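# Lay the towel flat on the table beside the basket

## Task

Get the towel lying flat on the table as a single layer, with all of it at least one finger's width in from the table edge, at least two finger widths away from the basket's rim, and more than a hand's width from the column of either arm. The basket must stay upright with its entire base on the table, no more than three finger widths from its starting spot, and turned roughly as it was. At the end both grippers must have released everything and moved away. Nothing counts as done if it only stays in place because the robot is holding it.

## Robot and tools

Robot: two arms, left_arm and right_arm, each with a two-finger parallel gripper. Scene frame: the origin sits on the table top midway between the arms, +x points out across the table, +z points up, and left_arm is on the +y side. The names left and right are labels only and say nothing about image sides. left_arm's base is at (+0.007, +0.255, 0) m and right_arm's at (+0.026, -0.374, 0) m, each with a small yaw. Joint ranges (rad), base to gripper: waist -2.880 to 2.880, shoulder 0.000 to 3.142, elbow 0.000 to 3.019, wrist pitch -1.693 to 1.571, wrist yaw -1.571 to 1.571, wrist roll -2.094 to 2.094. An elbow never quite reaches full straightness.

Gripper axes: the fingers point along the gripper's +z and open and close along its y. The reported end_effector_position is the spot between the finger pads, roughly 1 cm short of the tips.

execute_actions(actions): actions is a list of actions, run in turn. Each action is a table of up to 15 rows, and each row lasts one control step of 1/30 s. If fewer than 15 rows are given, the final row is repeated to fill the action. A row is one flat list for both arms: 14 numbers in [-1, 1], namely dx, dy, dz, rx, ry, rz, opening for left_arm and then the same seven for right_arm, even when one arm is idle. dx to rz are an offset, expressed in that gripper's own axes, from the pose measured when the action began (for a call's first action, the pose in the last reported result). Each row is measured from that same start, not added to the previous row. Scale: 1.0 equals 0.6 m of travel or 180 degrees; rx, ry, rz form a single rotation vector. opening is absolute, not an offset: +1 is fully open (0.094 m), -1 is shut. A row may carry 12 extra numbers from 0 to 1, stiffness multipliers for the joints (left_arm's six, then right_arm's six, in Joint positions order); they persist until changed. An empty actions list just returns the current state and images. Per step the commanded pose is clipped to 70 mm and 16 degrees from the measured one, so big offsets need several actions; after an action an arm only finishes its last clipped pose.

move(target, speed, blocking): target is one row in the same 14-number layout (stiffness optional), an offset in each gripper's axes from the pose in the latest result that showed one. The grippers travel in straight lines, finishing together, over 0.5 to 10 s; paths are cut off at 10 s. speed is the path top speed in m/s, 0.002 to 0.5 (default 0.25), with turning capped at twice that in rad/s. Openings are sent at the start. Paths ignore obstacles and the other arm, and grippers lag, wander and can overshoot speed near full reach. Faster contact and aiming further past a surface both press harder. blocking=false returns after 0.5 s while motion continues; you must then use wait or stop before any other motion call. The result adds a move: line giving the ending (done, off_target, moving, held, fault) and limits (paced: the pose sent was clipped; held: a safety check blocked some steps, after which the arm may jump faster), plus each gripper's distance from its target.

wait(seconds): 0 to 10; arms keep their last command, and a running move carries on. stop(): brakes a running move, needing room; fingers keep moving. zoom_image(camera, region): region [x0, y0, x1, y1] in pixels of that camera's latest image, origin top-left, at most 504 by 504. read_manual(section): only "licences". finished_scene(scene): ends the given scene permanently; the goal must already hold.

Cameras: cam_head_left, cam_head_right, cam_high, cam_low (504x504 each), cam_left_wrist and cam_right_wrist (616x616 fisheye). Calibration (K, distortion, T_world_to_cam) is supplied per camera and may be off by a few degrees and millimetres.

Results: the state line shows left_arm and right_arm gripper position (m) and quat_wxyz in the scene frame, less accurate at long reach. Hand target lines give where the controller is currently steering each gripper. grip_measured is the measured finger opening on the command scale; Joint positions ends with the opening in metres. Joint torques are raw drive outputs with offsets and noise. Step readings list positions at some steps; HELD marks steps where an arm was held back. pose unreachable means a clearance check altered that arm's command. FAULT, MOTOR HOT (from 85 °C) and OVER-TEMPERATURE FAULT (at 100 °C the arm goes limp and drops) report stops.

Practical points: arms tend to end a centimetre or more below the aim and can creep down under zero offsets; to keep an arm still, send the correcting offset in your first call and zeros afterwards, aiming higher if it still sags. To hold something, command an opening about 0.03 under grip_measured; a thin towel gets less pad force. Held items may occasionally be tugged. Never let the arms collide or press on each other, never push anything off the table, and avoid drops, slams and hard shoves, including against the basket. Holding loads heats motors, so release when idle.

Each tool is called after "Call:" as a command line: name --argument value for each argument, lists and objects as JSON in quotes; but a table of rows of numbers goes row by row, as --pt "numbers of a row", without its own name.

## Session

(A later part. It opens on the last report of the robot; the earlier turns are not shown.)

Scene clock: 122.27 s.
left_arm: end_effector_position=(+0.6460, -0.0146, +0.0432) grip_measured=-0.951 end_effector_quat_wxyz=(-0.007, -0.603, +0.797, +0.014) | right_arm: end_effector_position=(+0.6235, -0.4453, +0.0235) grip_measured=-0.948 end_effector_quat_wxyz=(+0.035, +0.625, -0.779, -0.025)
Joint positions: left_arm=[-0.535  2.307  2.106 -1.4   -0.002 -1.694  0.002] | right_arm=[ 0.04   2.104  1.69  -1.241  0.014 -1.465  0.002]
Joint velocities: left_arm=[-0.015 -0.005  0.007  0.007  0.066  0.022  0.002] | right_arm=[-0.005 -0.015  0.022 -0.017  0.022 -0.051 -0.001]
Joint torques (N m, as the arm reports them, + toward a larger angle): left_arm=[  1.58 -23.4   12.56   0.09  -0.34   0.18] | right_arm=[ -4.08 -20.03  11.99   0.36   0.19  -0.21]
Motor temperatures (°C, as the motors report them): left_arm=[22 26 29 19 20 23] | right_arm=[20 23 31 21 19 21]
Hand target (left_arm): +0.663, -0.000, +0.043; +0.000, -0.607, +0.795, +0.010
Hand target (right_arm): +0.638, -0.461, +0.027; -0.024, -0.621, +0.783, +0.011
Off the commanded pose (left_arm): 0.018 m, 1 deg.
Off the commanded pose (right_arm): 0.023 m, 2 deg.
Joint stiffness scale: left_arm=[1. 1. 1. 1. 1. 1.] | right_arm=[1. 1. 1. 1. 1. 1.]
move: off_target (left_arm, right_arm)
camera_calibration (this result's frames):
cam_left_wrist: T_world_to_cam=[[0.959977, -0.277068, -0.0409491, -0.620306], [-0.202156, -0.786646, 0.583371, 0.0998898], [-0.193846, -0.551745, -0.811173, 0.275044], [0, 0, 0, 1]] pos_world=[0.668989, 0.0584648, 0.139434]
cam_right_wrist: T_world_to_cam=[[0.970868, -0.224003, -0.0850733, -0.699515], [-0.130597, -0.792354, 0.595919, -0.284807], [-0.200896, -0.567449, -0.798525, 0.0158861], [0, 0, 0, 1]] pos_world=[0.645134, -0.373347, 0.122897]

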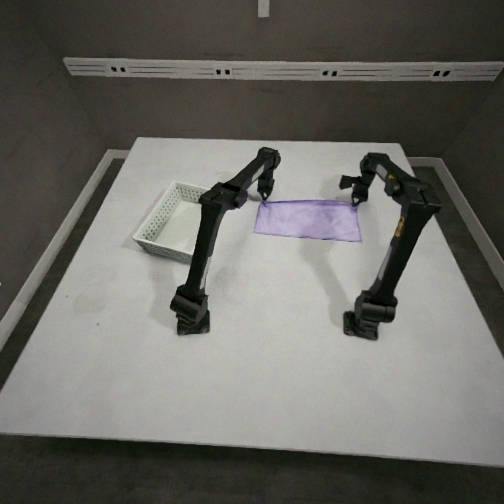

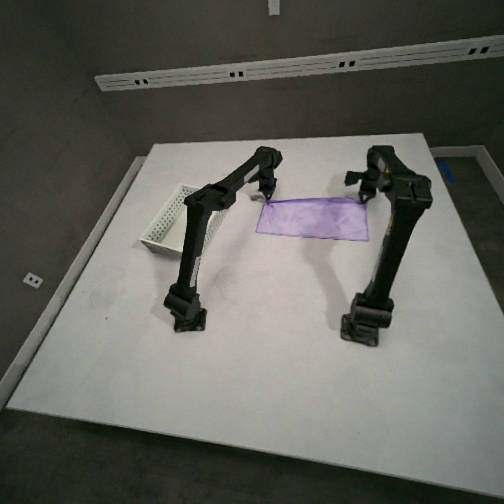

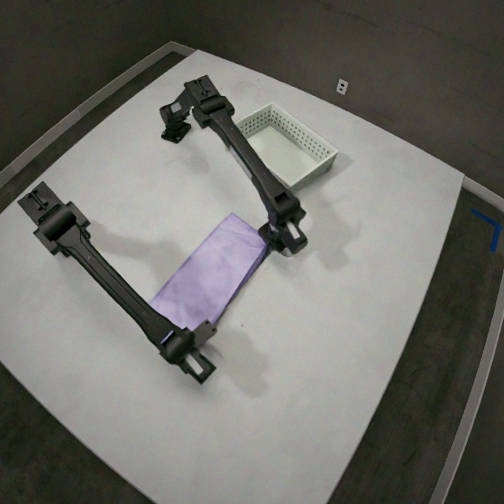

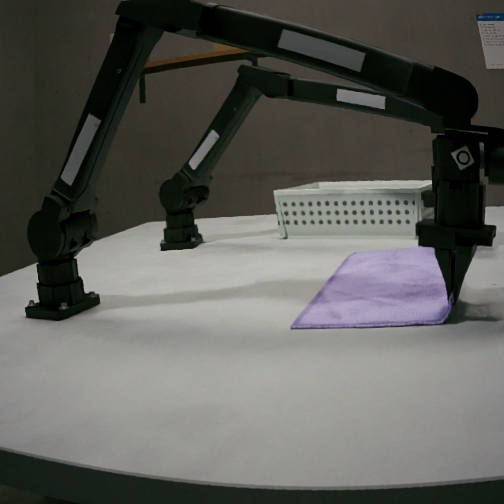

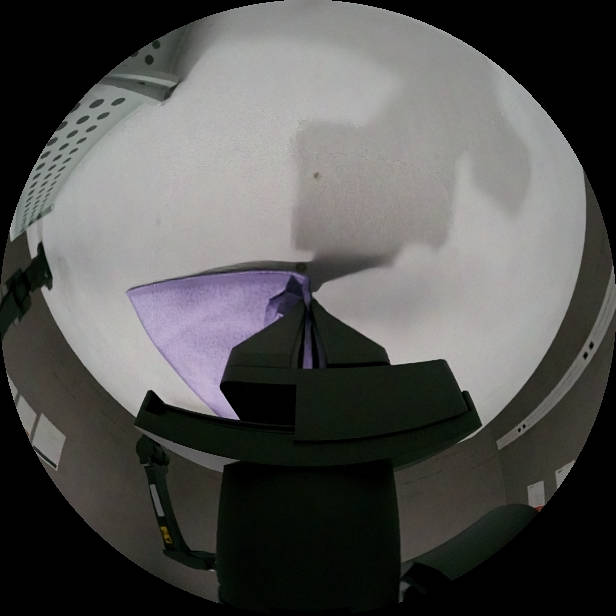

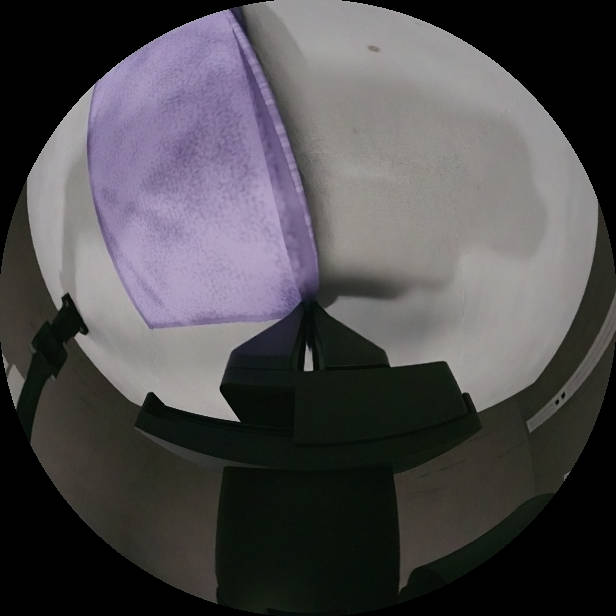

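Call:
move --target '[0,-0.06,-0.01,0,0,0,-1,-0.01,-0.07,-0.04,0,0,0,-1]' --speed 0.06

Call:
move --target '[0,0,-0.02,0,0,0,0.4,0,0,-0.02,0,0,0,0.4]'

Call:
move --target '[-0.05,0,-0.2,0,0,0,0.4,0.1,0,-0.2,0,0,0,0.4]' --speed 0.15

Scene clock: 126.83 s.
left_arm: end_effector_position=(+0.6692, -0.0251, +0.0477) grip_measured=-0.951 end_effector_quat_wxyz=(-0.012, -0.603, +0.797, +0.019) | right_arm: end_effector_position=(+0.6581, -0.4485, +0.0455) grip_measured=-0.948 end_effector_quat_wxyz=(+0.034, +0.625, -0.779, -0.026)
Joint positions: left_arm=[-0.535  2.413  2.312 -1.514  0.002 -1.694  0.002] | right_arm=[ 0.04   2.175  1.874 -1.356  0.011 -1.465  0.002]
Joint velocities: left_arm=[-0.005 -0.015  0.017 -0.022 -0.007  0.081 -0.001] | right_arm=[ 0.005 -0.005  0.007 -0.017 -0.066  0.051 -0.   ]
Joint torques (N m, as the arm reports them, + toward a larger angle): left_arm=[  0.4  -24.68  13.01   0.14  -0.18   0.07] | right_arm=[ -2.53 -21.69  12.46  -0.32   0.11  -0.07]
Motor temperatures (°C, as the motors report them): left_arm=[22 26 30 19 20 23] | right_arm=[20 24 32 21 19 21]
Hand target (left_arm): +0.681, -0.024, +0.048; -0.006, -0.603, +0.797, +0.013
Hand target (right_arm): +0.668, -0.449, +0.044; -0.034, -0.625, +0.779, +0.024
Off the commanded pose (left_arm): 0.012 m, 1 deg.
Off the commanded pose (right_arm): 0.010 m, 0 deg.
Joint stiffness scale: left_arm=[1. 1. 1. 1. 1. 1.] | right_arm=[1. 1. 1. 1. 1. 1.]
move: off_target (left_arm)
camera_calibration (this result's frames):
cam_left_wrist: T_world_to_cam=[[0.959319, -0.276836, -0.0553967, -0.644094], [-0.193582, -0.787822, 0.58469, 0.0878579], [-0.205506, -0.550181, -0.809363, 0.285205], [0, 0, 0, 1]] pos_world=[0.693511, 0.0478221, 0.143784]
cam_right_wrist: T_world_to_cam=[[0.970795, -0.223609, -0.0869266, -0.7317], [-0.129803, -0.794269, 0.593538, -0.297192], [-0.201764, -0.564921, -0.800098, 0.0404093], [0, 0, 0, 1]] pos_world=[0.679907, -0.376837, 0.145122]

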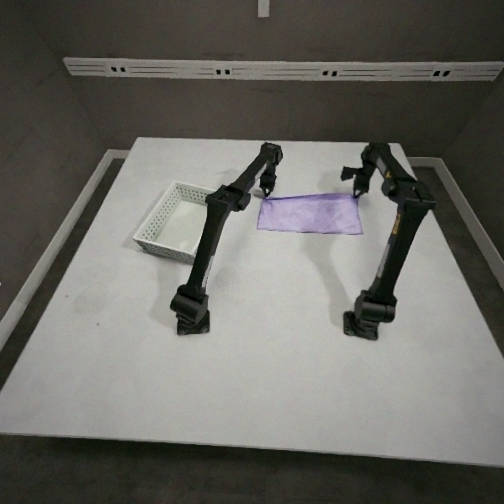

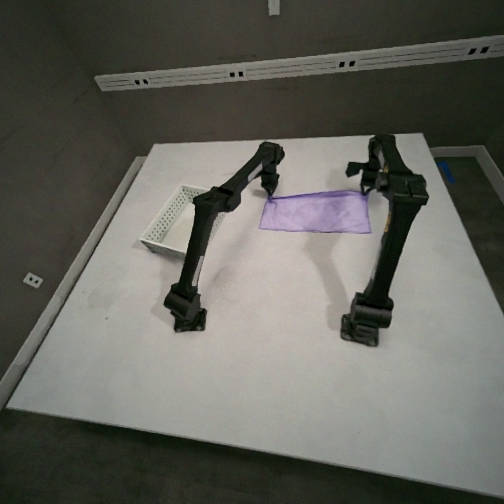

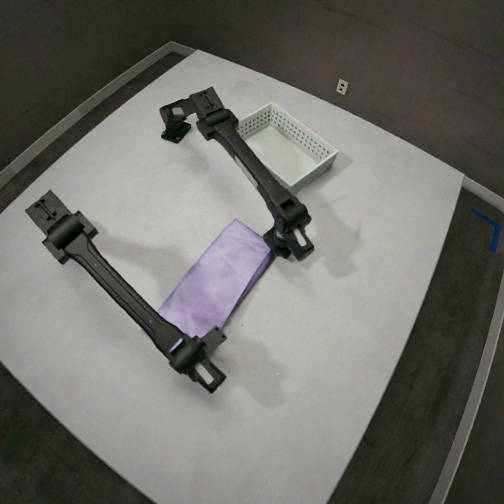

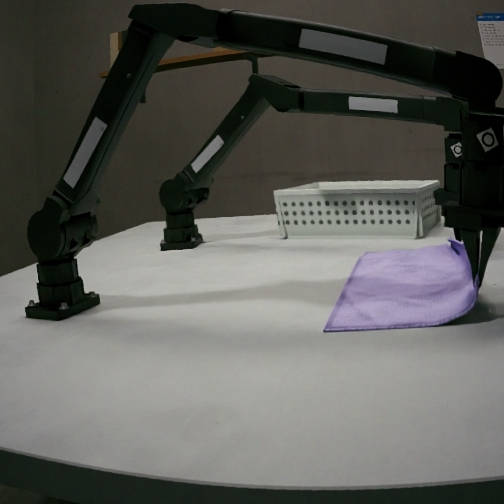

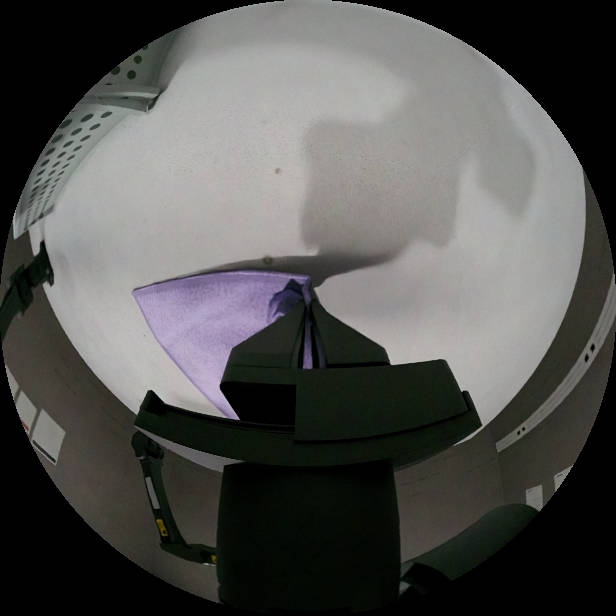

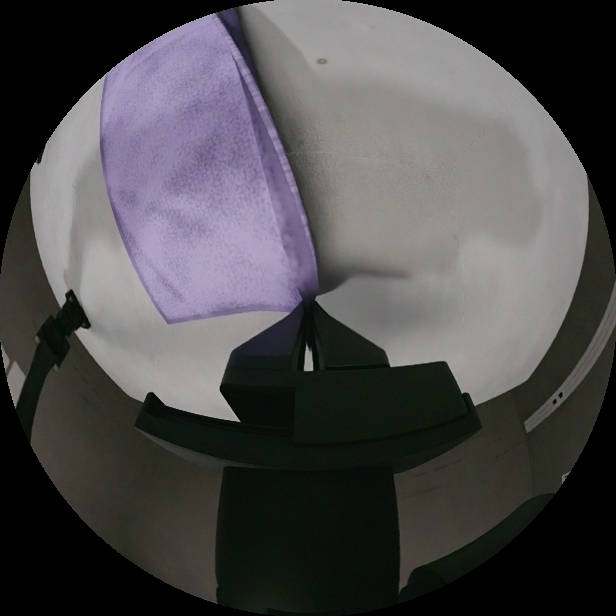

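Scene clock: 127.53 s.
left_arm: end_effector_position=(+0.6650, -0.0234, +0.0480) grip_measured=+0.398 end_effector_quat_wxyz=(-0.017, -0.603, +0.797, +0.027) | right_arm: end_effector_position=(+0.6547, -0.4480, +0.0459) grip_measured=+0.398 end_effector_quat_wxyz=(+0.039, +0.625, -0.779, -0.032)
Joint positions: left_arm=[-0.535  2.413  2.312 -1.532  0.002 -1.694  0.066] | right_arm=[ 0.04   2.175  1.874 -1.37   0.011 -1.465  0.066]
Joint velocities: left_arm=[-0.015 -0.005 -0.017 -0.022  0.051  0.037 -0.   ] | right_arm=[ 0.005 -0.015  0.002  0.007 -0.007  0.037  0.   ]
Joint torques (N m, as the arm reports them, + toward a larger angle): left_arm=[  0.06 -27.23  10.85  -0.1   -0.07   0.02] | right_arm=[ -2.68 -23.57  10.55  -0.45  -0.03  -0.1 ]
Motor temperatures (°C, as the motors report them): left_arm=[22 26 30 19 20 23] | right_arm=[20 24 32 21 19 21]
Hand target (left_arm): +0.669, -0.025, +0.060; -0.012, -0.603, +0.797, +0.019
Hand target (right_arm): +0.659, -0.448, +0.057; -0.034, -0.625, +0.779, +0.027
Off the commanded pose (left_arm): 0.013 m, 1 deg.
Off the commanded pose (right_arm): 0.012 m, 1 deg.
Joint stiffness scale: left_arm=[1. 1. 1. 1. 1. 1.] | right_arm=[1. 1. 1. 1. 1. 1.]
move: off_target (left_arm, right_arm)
camera_calibration (this result's frames):
cam_left_wrist: T_world_to_cam=[[0.958223, -0.276383, -0.0736319, -0.637993], [-0.183526, -0.791569, 0.582869, 0.081494], [-0.21938, -0.545005, -0.809223, 0.294776], [0, 0, 0, 1]] pos_world=[0.690964, 0.0488317, 0.144062]
cam_right_wrist: T_world_to_cam=[[0.969474, -0.223458, -0.100931, -0.726669], [-0.12153, -0.795434, 0.59373, -0.303413], [-0.212958, -0.56334, -0.798309, 0.048189], [0, 0, 0, 1]] pos_world=[0.677875, -0.376579, 0.145272]

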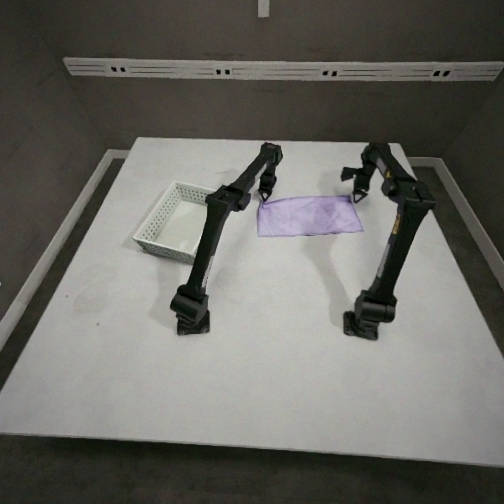

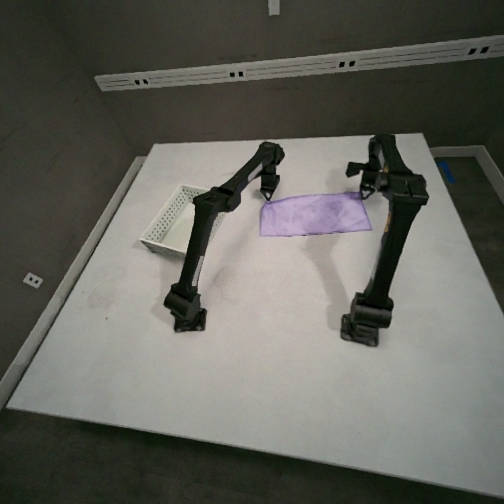

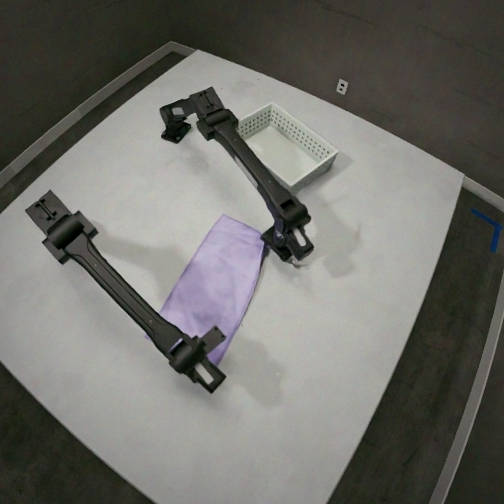

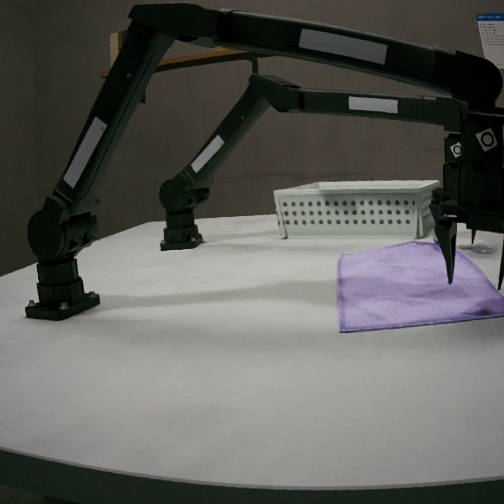

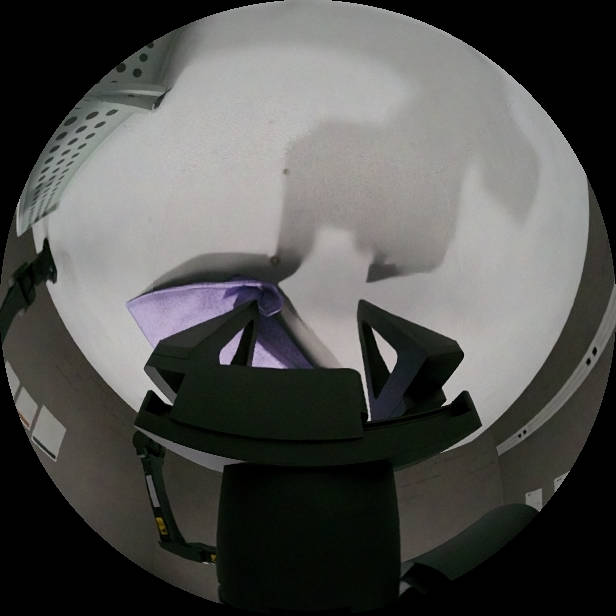

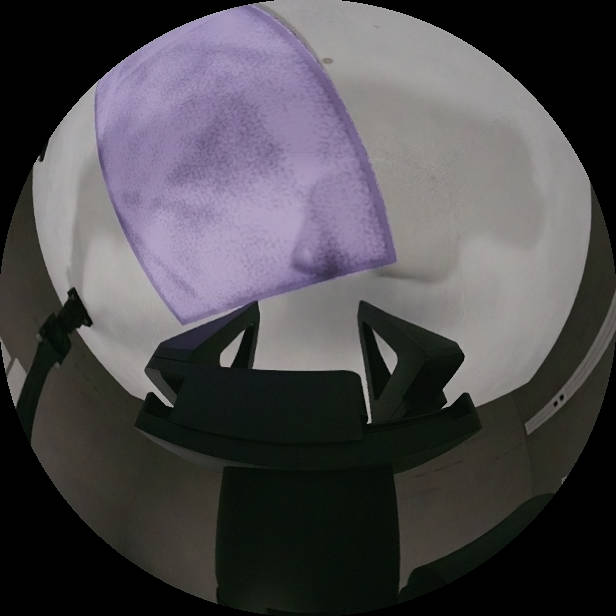

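Scene clock: 128.90 s.
left_arm: end_effector_position=(+0.6697, -0.0002, +0.1455) grip_measured=+0.398 end_effector_quat_wxyz=(-0.005, -0.606, +0.795, +0.007) | right_arm: end_effector_position=(+0.6488, -0.5027, +0.1569) grip_measured=+0.398 end_effector_quat_wxyz=(+0.043, +0.622, -0.781, -0.039)
Joint positions: left_arm=[-0.503  2.338  2.431 -1.68   0.002 -1.669  0.066] | right_arm=[-0.045  2.138  2.105 -1.654  0.016 -1.543  0.066]
Joint velocities: left_arm=[ 0.005 -0.015  0.012 -0.012 -0.037  0.022 -0.001] | right_arm=[ 0.005 -0.005 -0.002  0.012 -0.066  0.007 -0.   ]
Joint torques (N m, as the arm reports them, + toward a larger angle): left_arm=[  0.15 -26.59  12.88   0.14  -0.13   0.17] | right_arm=[ -2.92 -23.12  12.06  -0.56   0.1   -0.26]
Motor temperatures (°C, as the motors report them): left_arm=[22 26 30 19 20 23] | right_arm=[20 24 32 21 19 21]
Hand target (left_arm): +0.678, +0.002, +0.168; +0.008, -0.603, +0.798, -0.012
Hand target (right_arm): +0.654, -0.507, +0.166; -0.039, -0.625, +0.779, +0.032
Off the commanded pose (left_arm): 0.025 m, 3 deg.
Off the commanded pose (right_arm): 0.012 m, 1 deg.
Joint stiffness scale: left_arm=[1. 1. 1. 1. 1. 1.] | right_arm=[1. 1. 1. 1. 1. 1.]
joint sent to its limit (left arm) — the command would take joint 4 (wrist pitch) past its lower limit, so that joint was sent only as far as its limit.
move: off_target (left_arm, right_arm)
camera_calibration (this result's frames):
cam_left_wrist: T_world_to_cam=[[0.96257, -0.269598, -0.027841, -0.638495], [-0.202123, -0.782478, 0.588961, 0.0555115], [-0.180568, -0.561289, -0.807682, 0.361189], [0, 0, 0, 1]] pos_world=[0.691035, 0.0740311, 0.241256]
cam_right_wrist: T_world_to_cam=[[0.966109, -0.229746, -0.117687, -0.720263], [-0.117729, -0.797897, 0.591185, -0.416778], [-0.229725, -0.557294, -0.797903, 0.11861], [0, 0, 0, 1]] pos_world=[0.674033, -0.431922, 0.256267]

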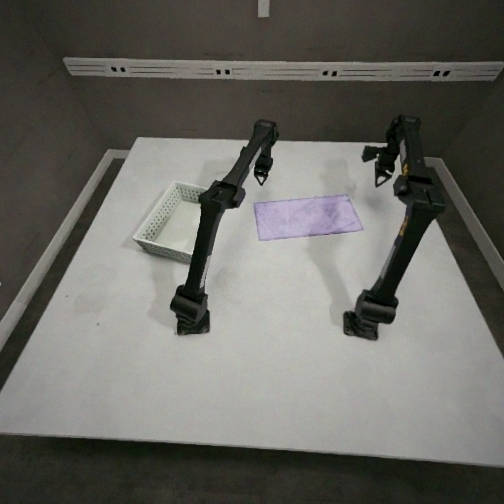

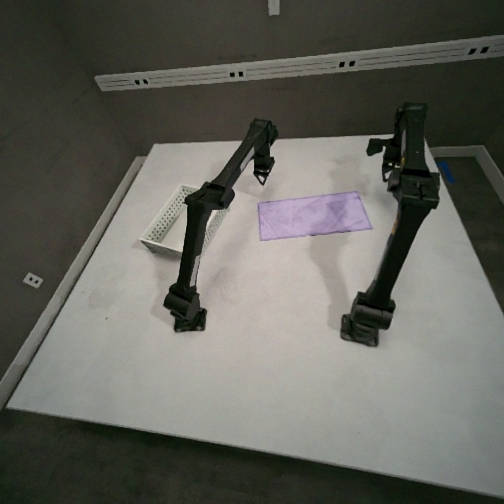

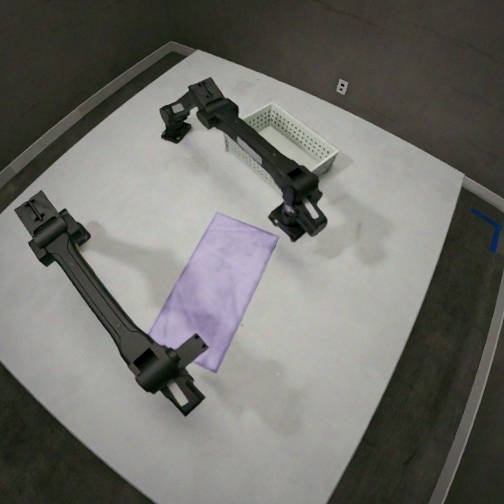

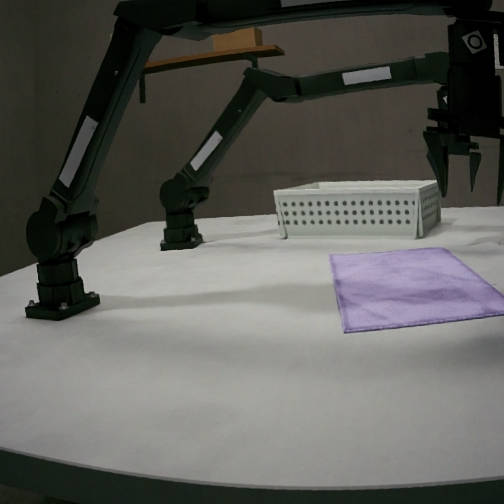

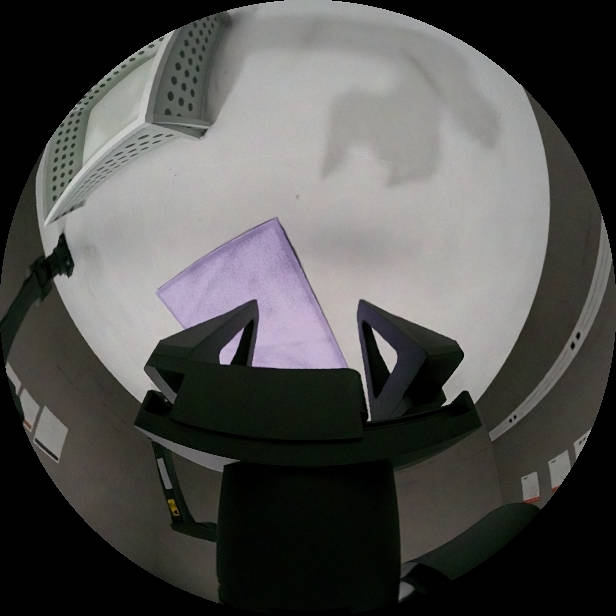

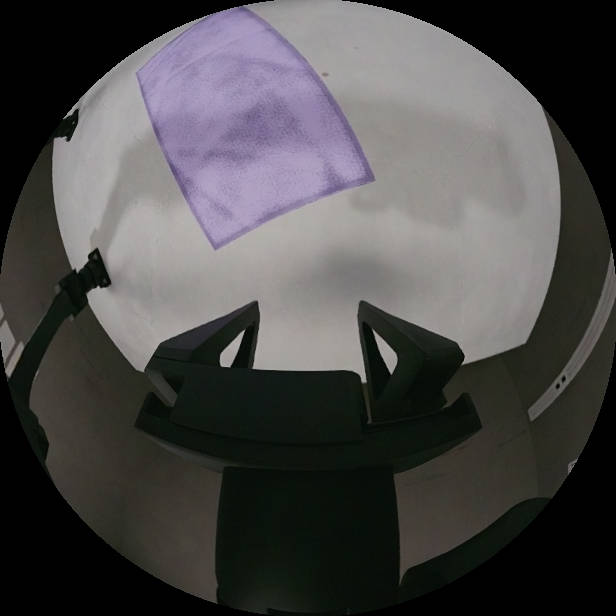

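Call:
execute_actions --actions '[]'

Scene clock: 132.37 s.
left_arm: end_effector_position=(+0.6697, -0.0002, +0.1455) grip_measured=+0.398 end_effector_quat_wxyz=(-0.005, -0.606, +0.795, +0.007) | right_arm: end_effector_position=(+0.6488, -0.5027, +0.1569) grip_measured=+0.398 end_effector_quat_wxyz=(+0.043, +0.623, -0.780, -0.039)
Joint positions: left_arm=[-0.503  2.338  2.431 -1.68   0.002 -1.669  0.066] | right_arm=[-0.045  2.138  2.105 -1.654  0.016 -1.544  0.066]
Joint velocities: left_arm=[ 0.005 -0.005  0.002 -0.007 -0.007 -0.022  0.002] | right_arm=[-0.015 -0.005 -0.002 -0.007  0.022  0.007 -0.   ]
Joint torques (N m, as the arm reports them, + toward a larger angle): left_arm=[  0.21 -26.5   12.87   0.12  -0.14   0.17] | right_arm=[ -3.11 -22.63  12.21  -0.46   0.1   -0.21]
Motor temperatures (°C, as the motors report them): left_arm=[22 27 30 19 20 23] | right_arm=[20 24 32 21 19 21]
Hand target (left_arm): +0.678, +0.002, +0.168; +0.008, -0.603, +0.798, -0.012
Hand target (right_arm): +0.654, -0.507, +0.166; -0.039, -0.625, +0.779, +0.032
Off the commanded pose (left_arm): 0.025 m, 3 deg.
Off the commanded pose (right_arm): 0.012 m, 1 deg.
Joint stiffness scale: left_arm=[1. 1. 1. 1. 1. 1.] | right_arm=[1. 1. 1. 1. 1. 1.]
camera_calibration (this result's frames):
cam_left_wrist: T_world_to_cam=[[0.962467, -0.269965, -0.0278407, -0.638426], [-0.20242, -0.782397, 0.588966, 0.0557101], [-0.180783, -0.561225, -0.807678, 0.361333], [0, 0, 0, 1]] pos_world=[0.691064, 0.0740236, 0.241255]
cam_right_wrist: T_world_to_cam=[[0.966283, -0.229003, -0.117703, -0.72], [-0.117127, -0.798039, 0.591114, -0.417228], [-0.229298, -0.557397, -0.797954, 0.11829], [0, 0, 0, 1]] pos_world=[0.673979, -0.431912, 0.256273]

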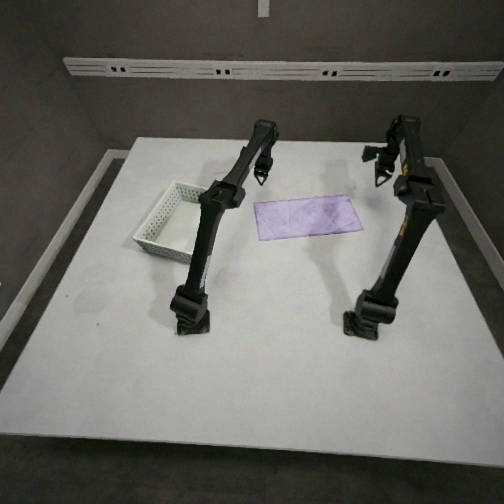

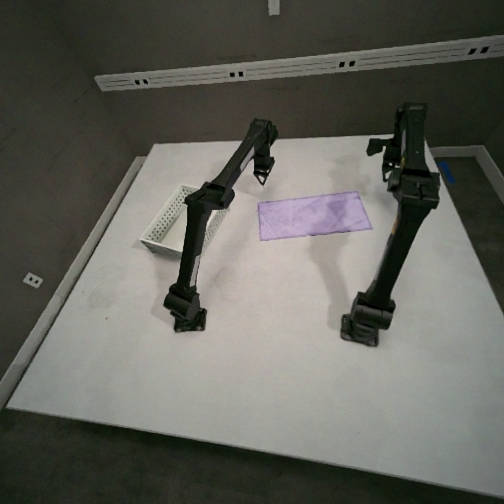

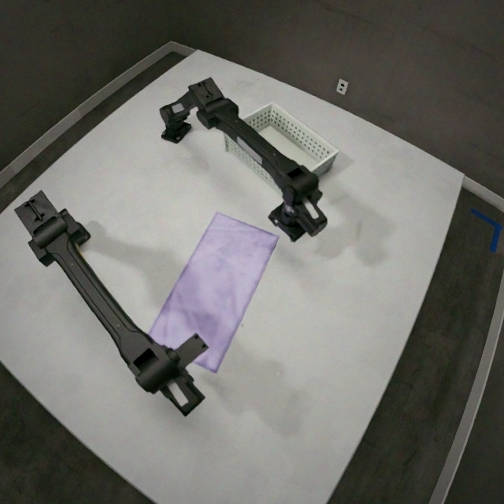

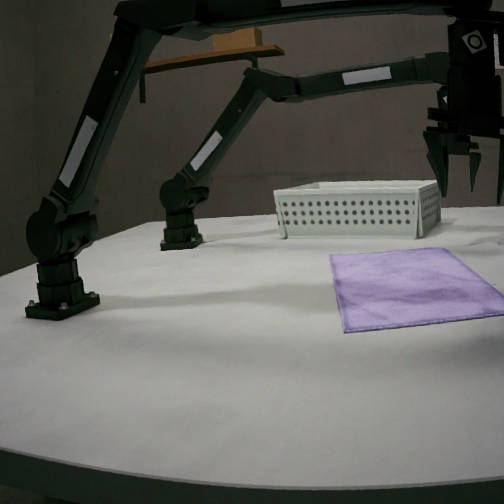

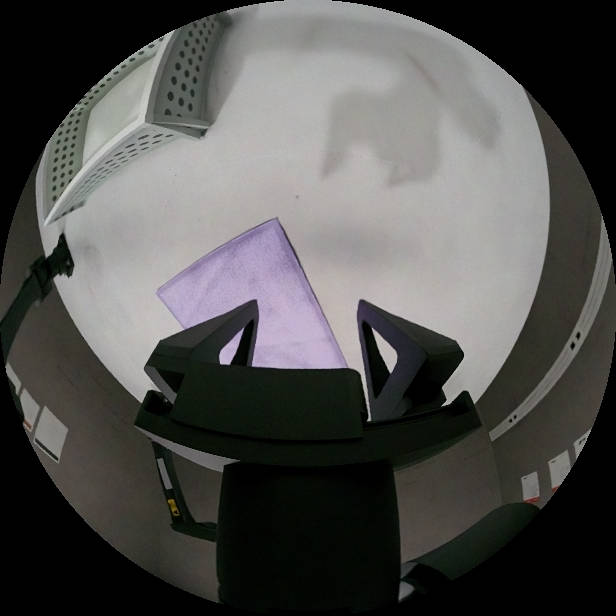

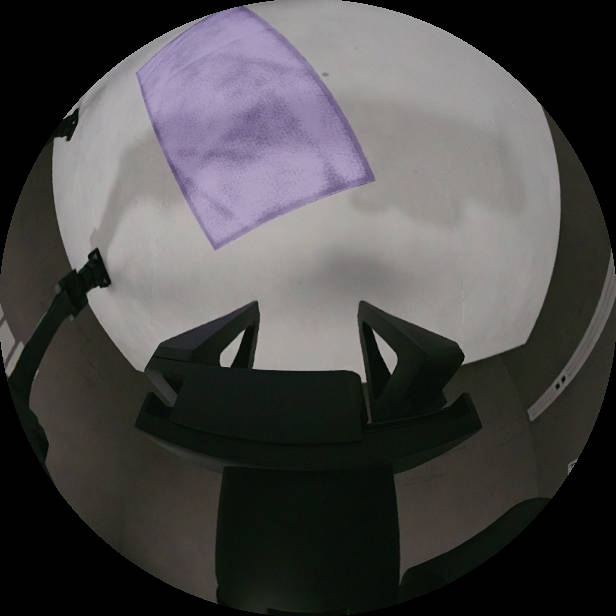

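Call:
move --target '[0,0,-0.2,0,0,0,0.4,0,0,-0.12,0,0,0,0.4]'

Call:
finished_scene --scene 2

Scene clock: 137.23 s.
left_arm: end_effector_position=(+0.6664, +0.0011, +0.2601) grip_measured=+0.398 end_effector_quat_wxyz=(+0.043, -0.604, +0.793, -0.071) | right_arm: end_effector_position=(+0.6524, -0.5034, +0.2237) grip_measured=+0.398 end_effector_quat_wxyz=(+0.006, +0.623, -0.782, +0.006)
Joint positions: left_arm=[-0.503  2.194  2.471 -1.681  0.002 -1.669  0.066] | right_arm=[-0.045  2.058  2.154 -1.665  0.016 -1.544  0.066]
Joint velocities: left_arm=[-0.015  0.005 -0.007  0.002 -0.007 -0.051 -0.001] | right_arm=[ 0.005 -0.005 -0.012 -0.007  0.007 -0.007 -0.001]
Joint torques (N m, as the arm reports them, + toward a larger angle): left_arm=[ -0.11 -23.42  12.19   0.45  -0.07   0.05] | right_arm=[ -2.35 -20.88  12.23  -0.28  -0.01  -0.1 ]
Motor temperatures (°C, as the motors report them): left_arm=[22 27 31 19 20 23] | right_arm=[20 25 32 21 19 21]
Hand target (left_arm): +0.671, -0.002, +0.265; +0.047, -0.603, +0.793, -0.078
Hand target (right_arm): +0.657, -0.504, +0.228; -0.004, -0.624, +0.782, -0.008
Off the commanded pose (left_arm): 0.008 m, 10 deg.
Off the commanded pose (right_arm): 0.007 m, 7 deg.
Joint stiffness scale: left_arm=[1. 1. 1. 1. 1. 1.] | right_arm=[1. 1. 1. 1. 1. 1.]
joint sent to its limit (left arm) — the command would take joint 4 (wrist pitch) past its lower limit, so that joint was sent only as far as its limit.
joint sent to its limit (right arm) — the command would take joint 4 (wrist pitch) past its lower limit, so that joint was sent only as far as its limit.
move: off_target (left_arm, right_arm)
camera_calibration (this result's frames):
cam_left_wrist: T_world_to_cam=[[0.951663, -0.265826, 0.153865, -0.671752], [-0.303985, -0.743491, 0.595663, 0.0544127], [-0.0439456, -0.613643, -0.78836, 0.357884], [0, 0, 0, 1]] pos_world=[0.671549, 0.0814989, 0.353089]
cam_right_wrist: T_world_to_cam=[[0.973101, -0.230372, -0.00169523, -0.746958], [-0.184686, -0.784479, 0.592017, -0.406214], [-0.137714, -0.575779, -0.805924, 0.104861], [0, 0, 0, 1]] pos_world=[0.666285, -0.430368, 0.323729]

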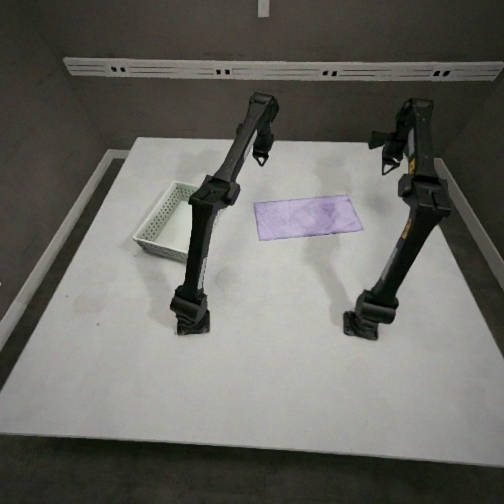

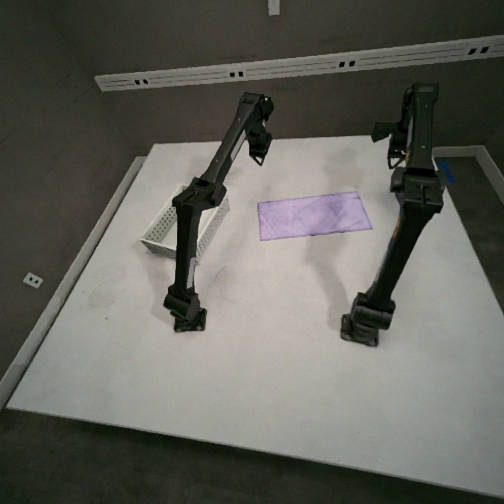

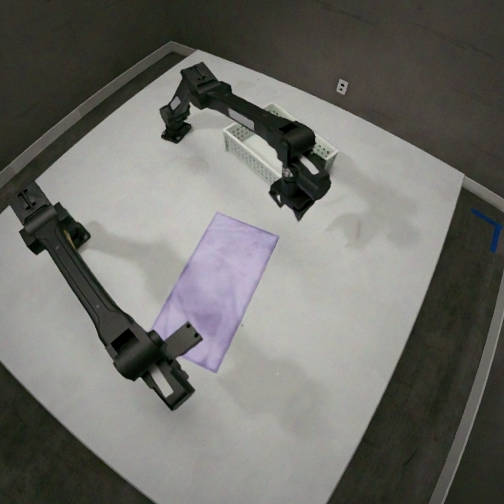

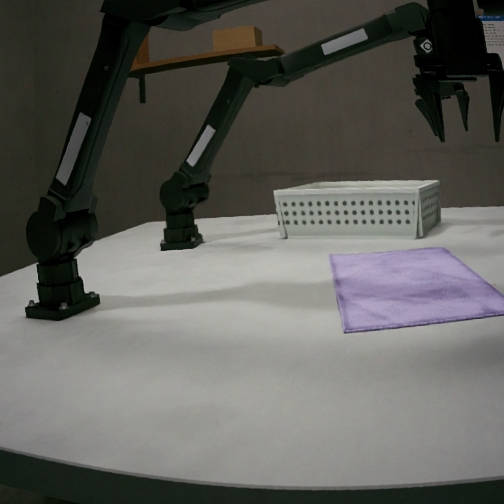

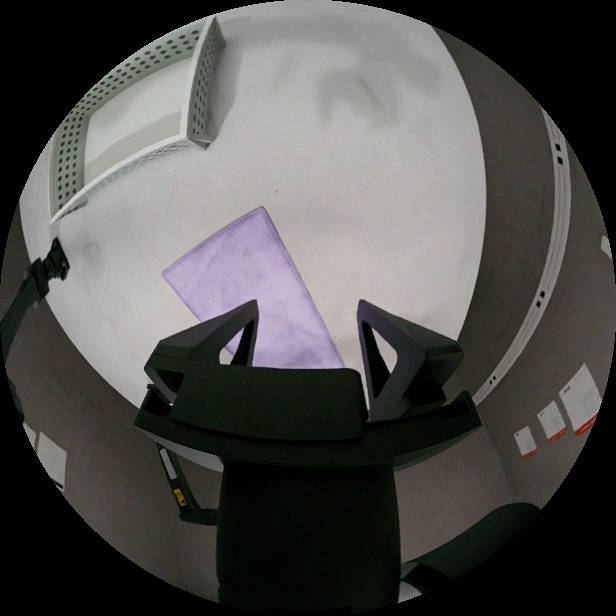

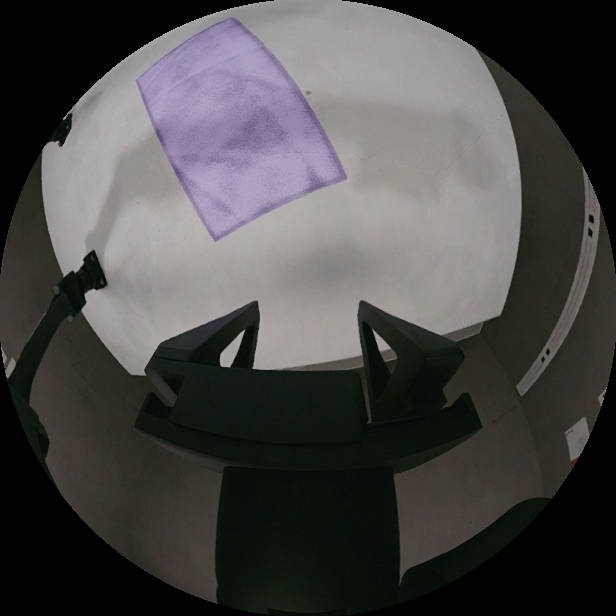

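The scene is finished: the task was done.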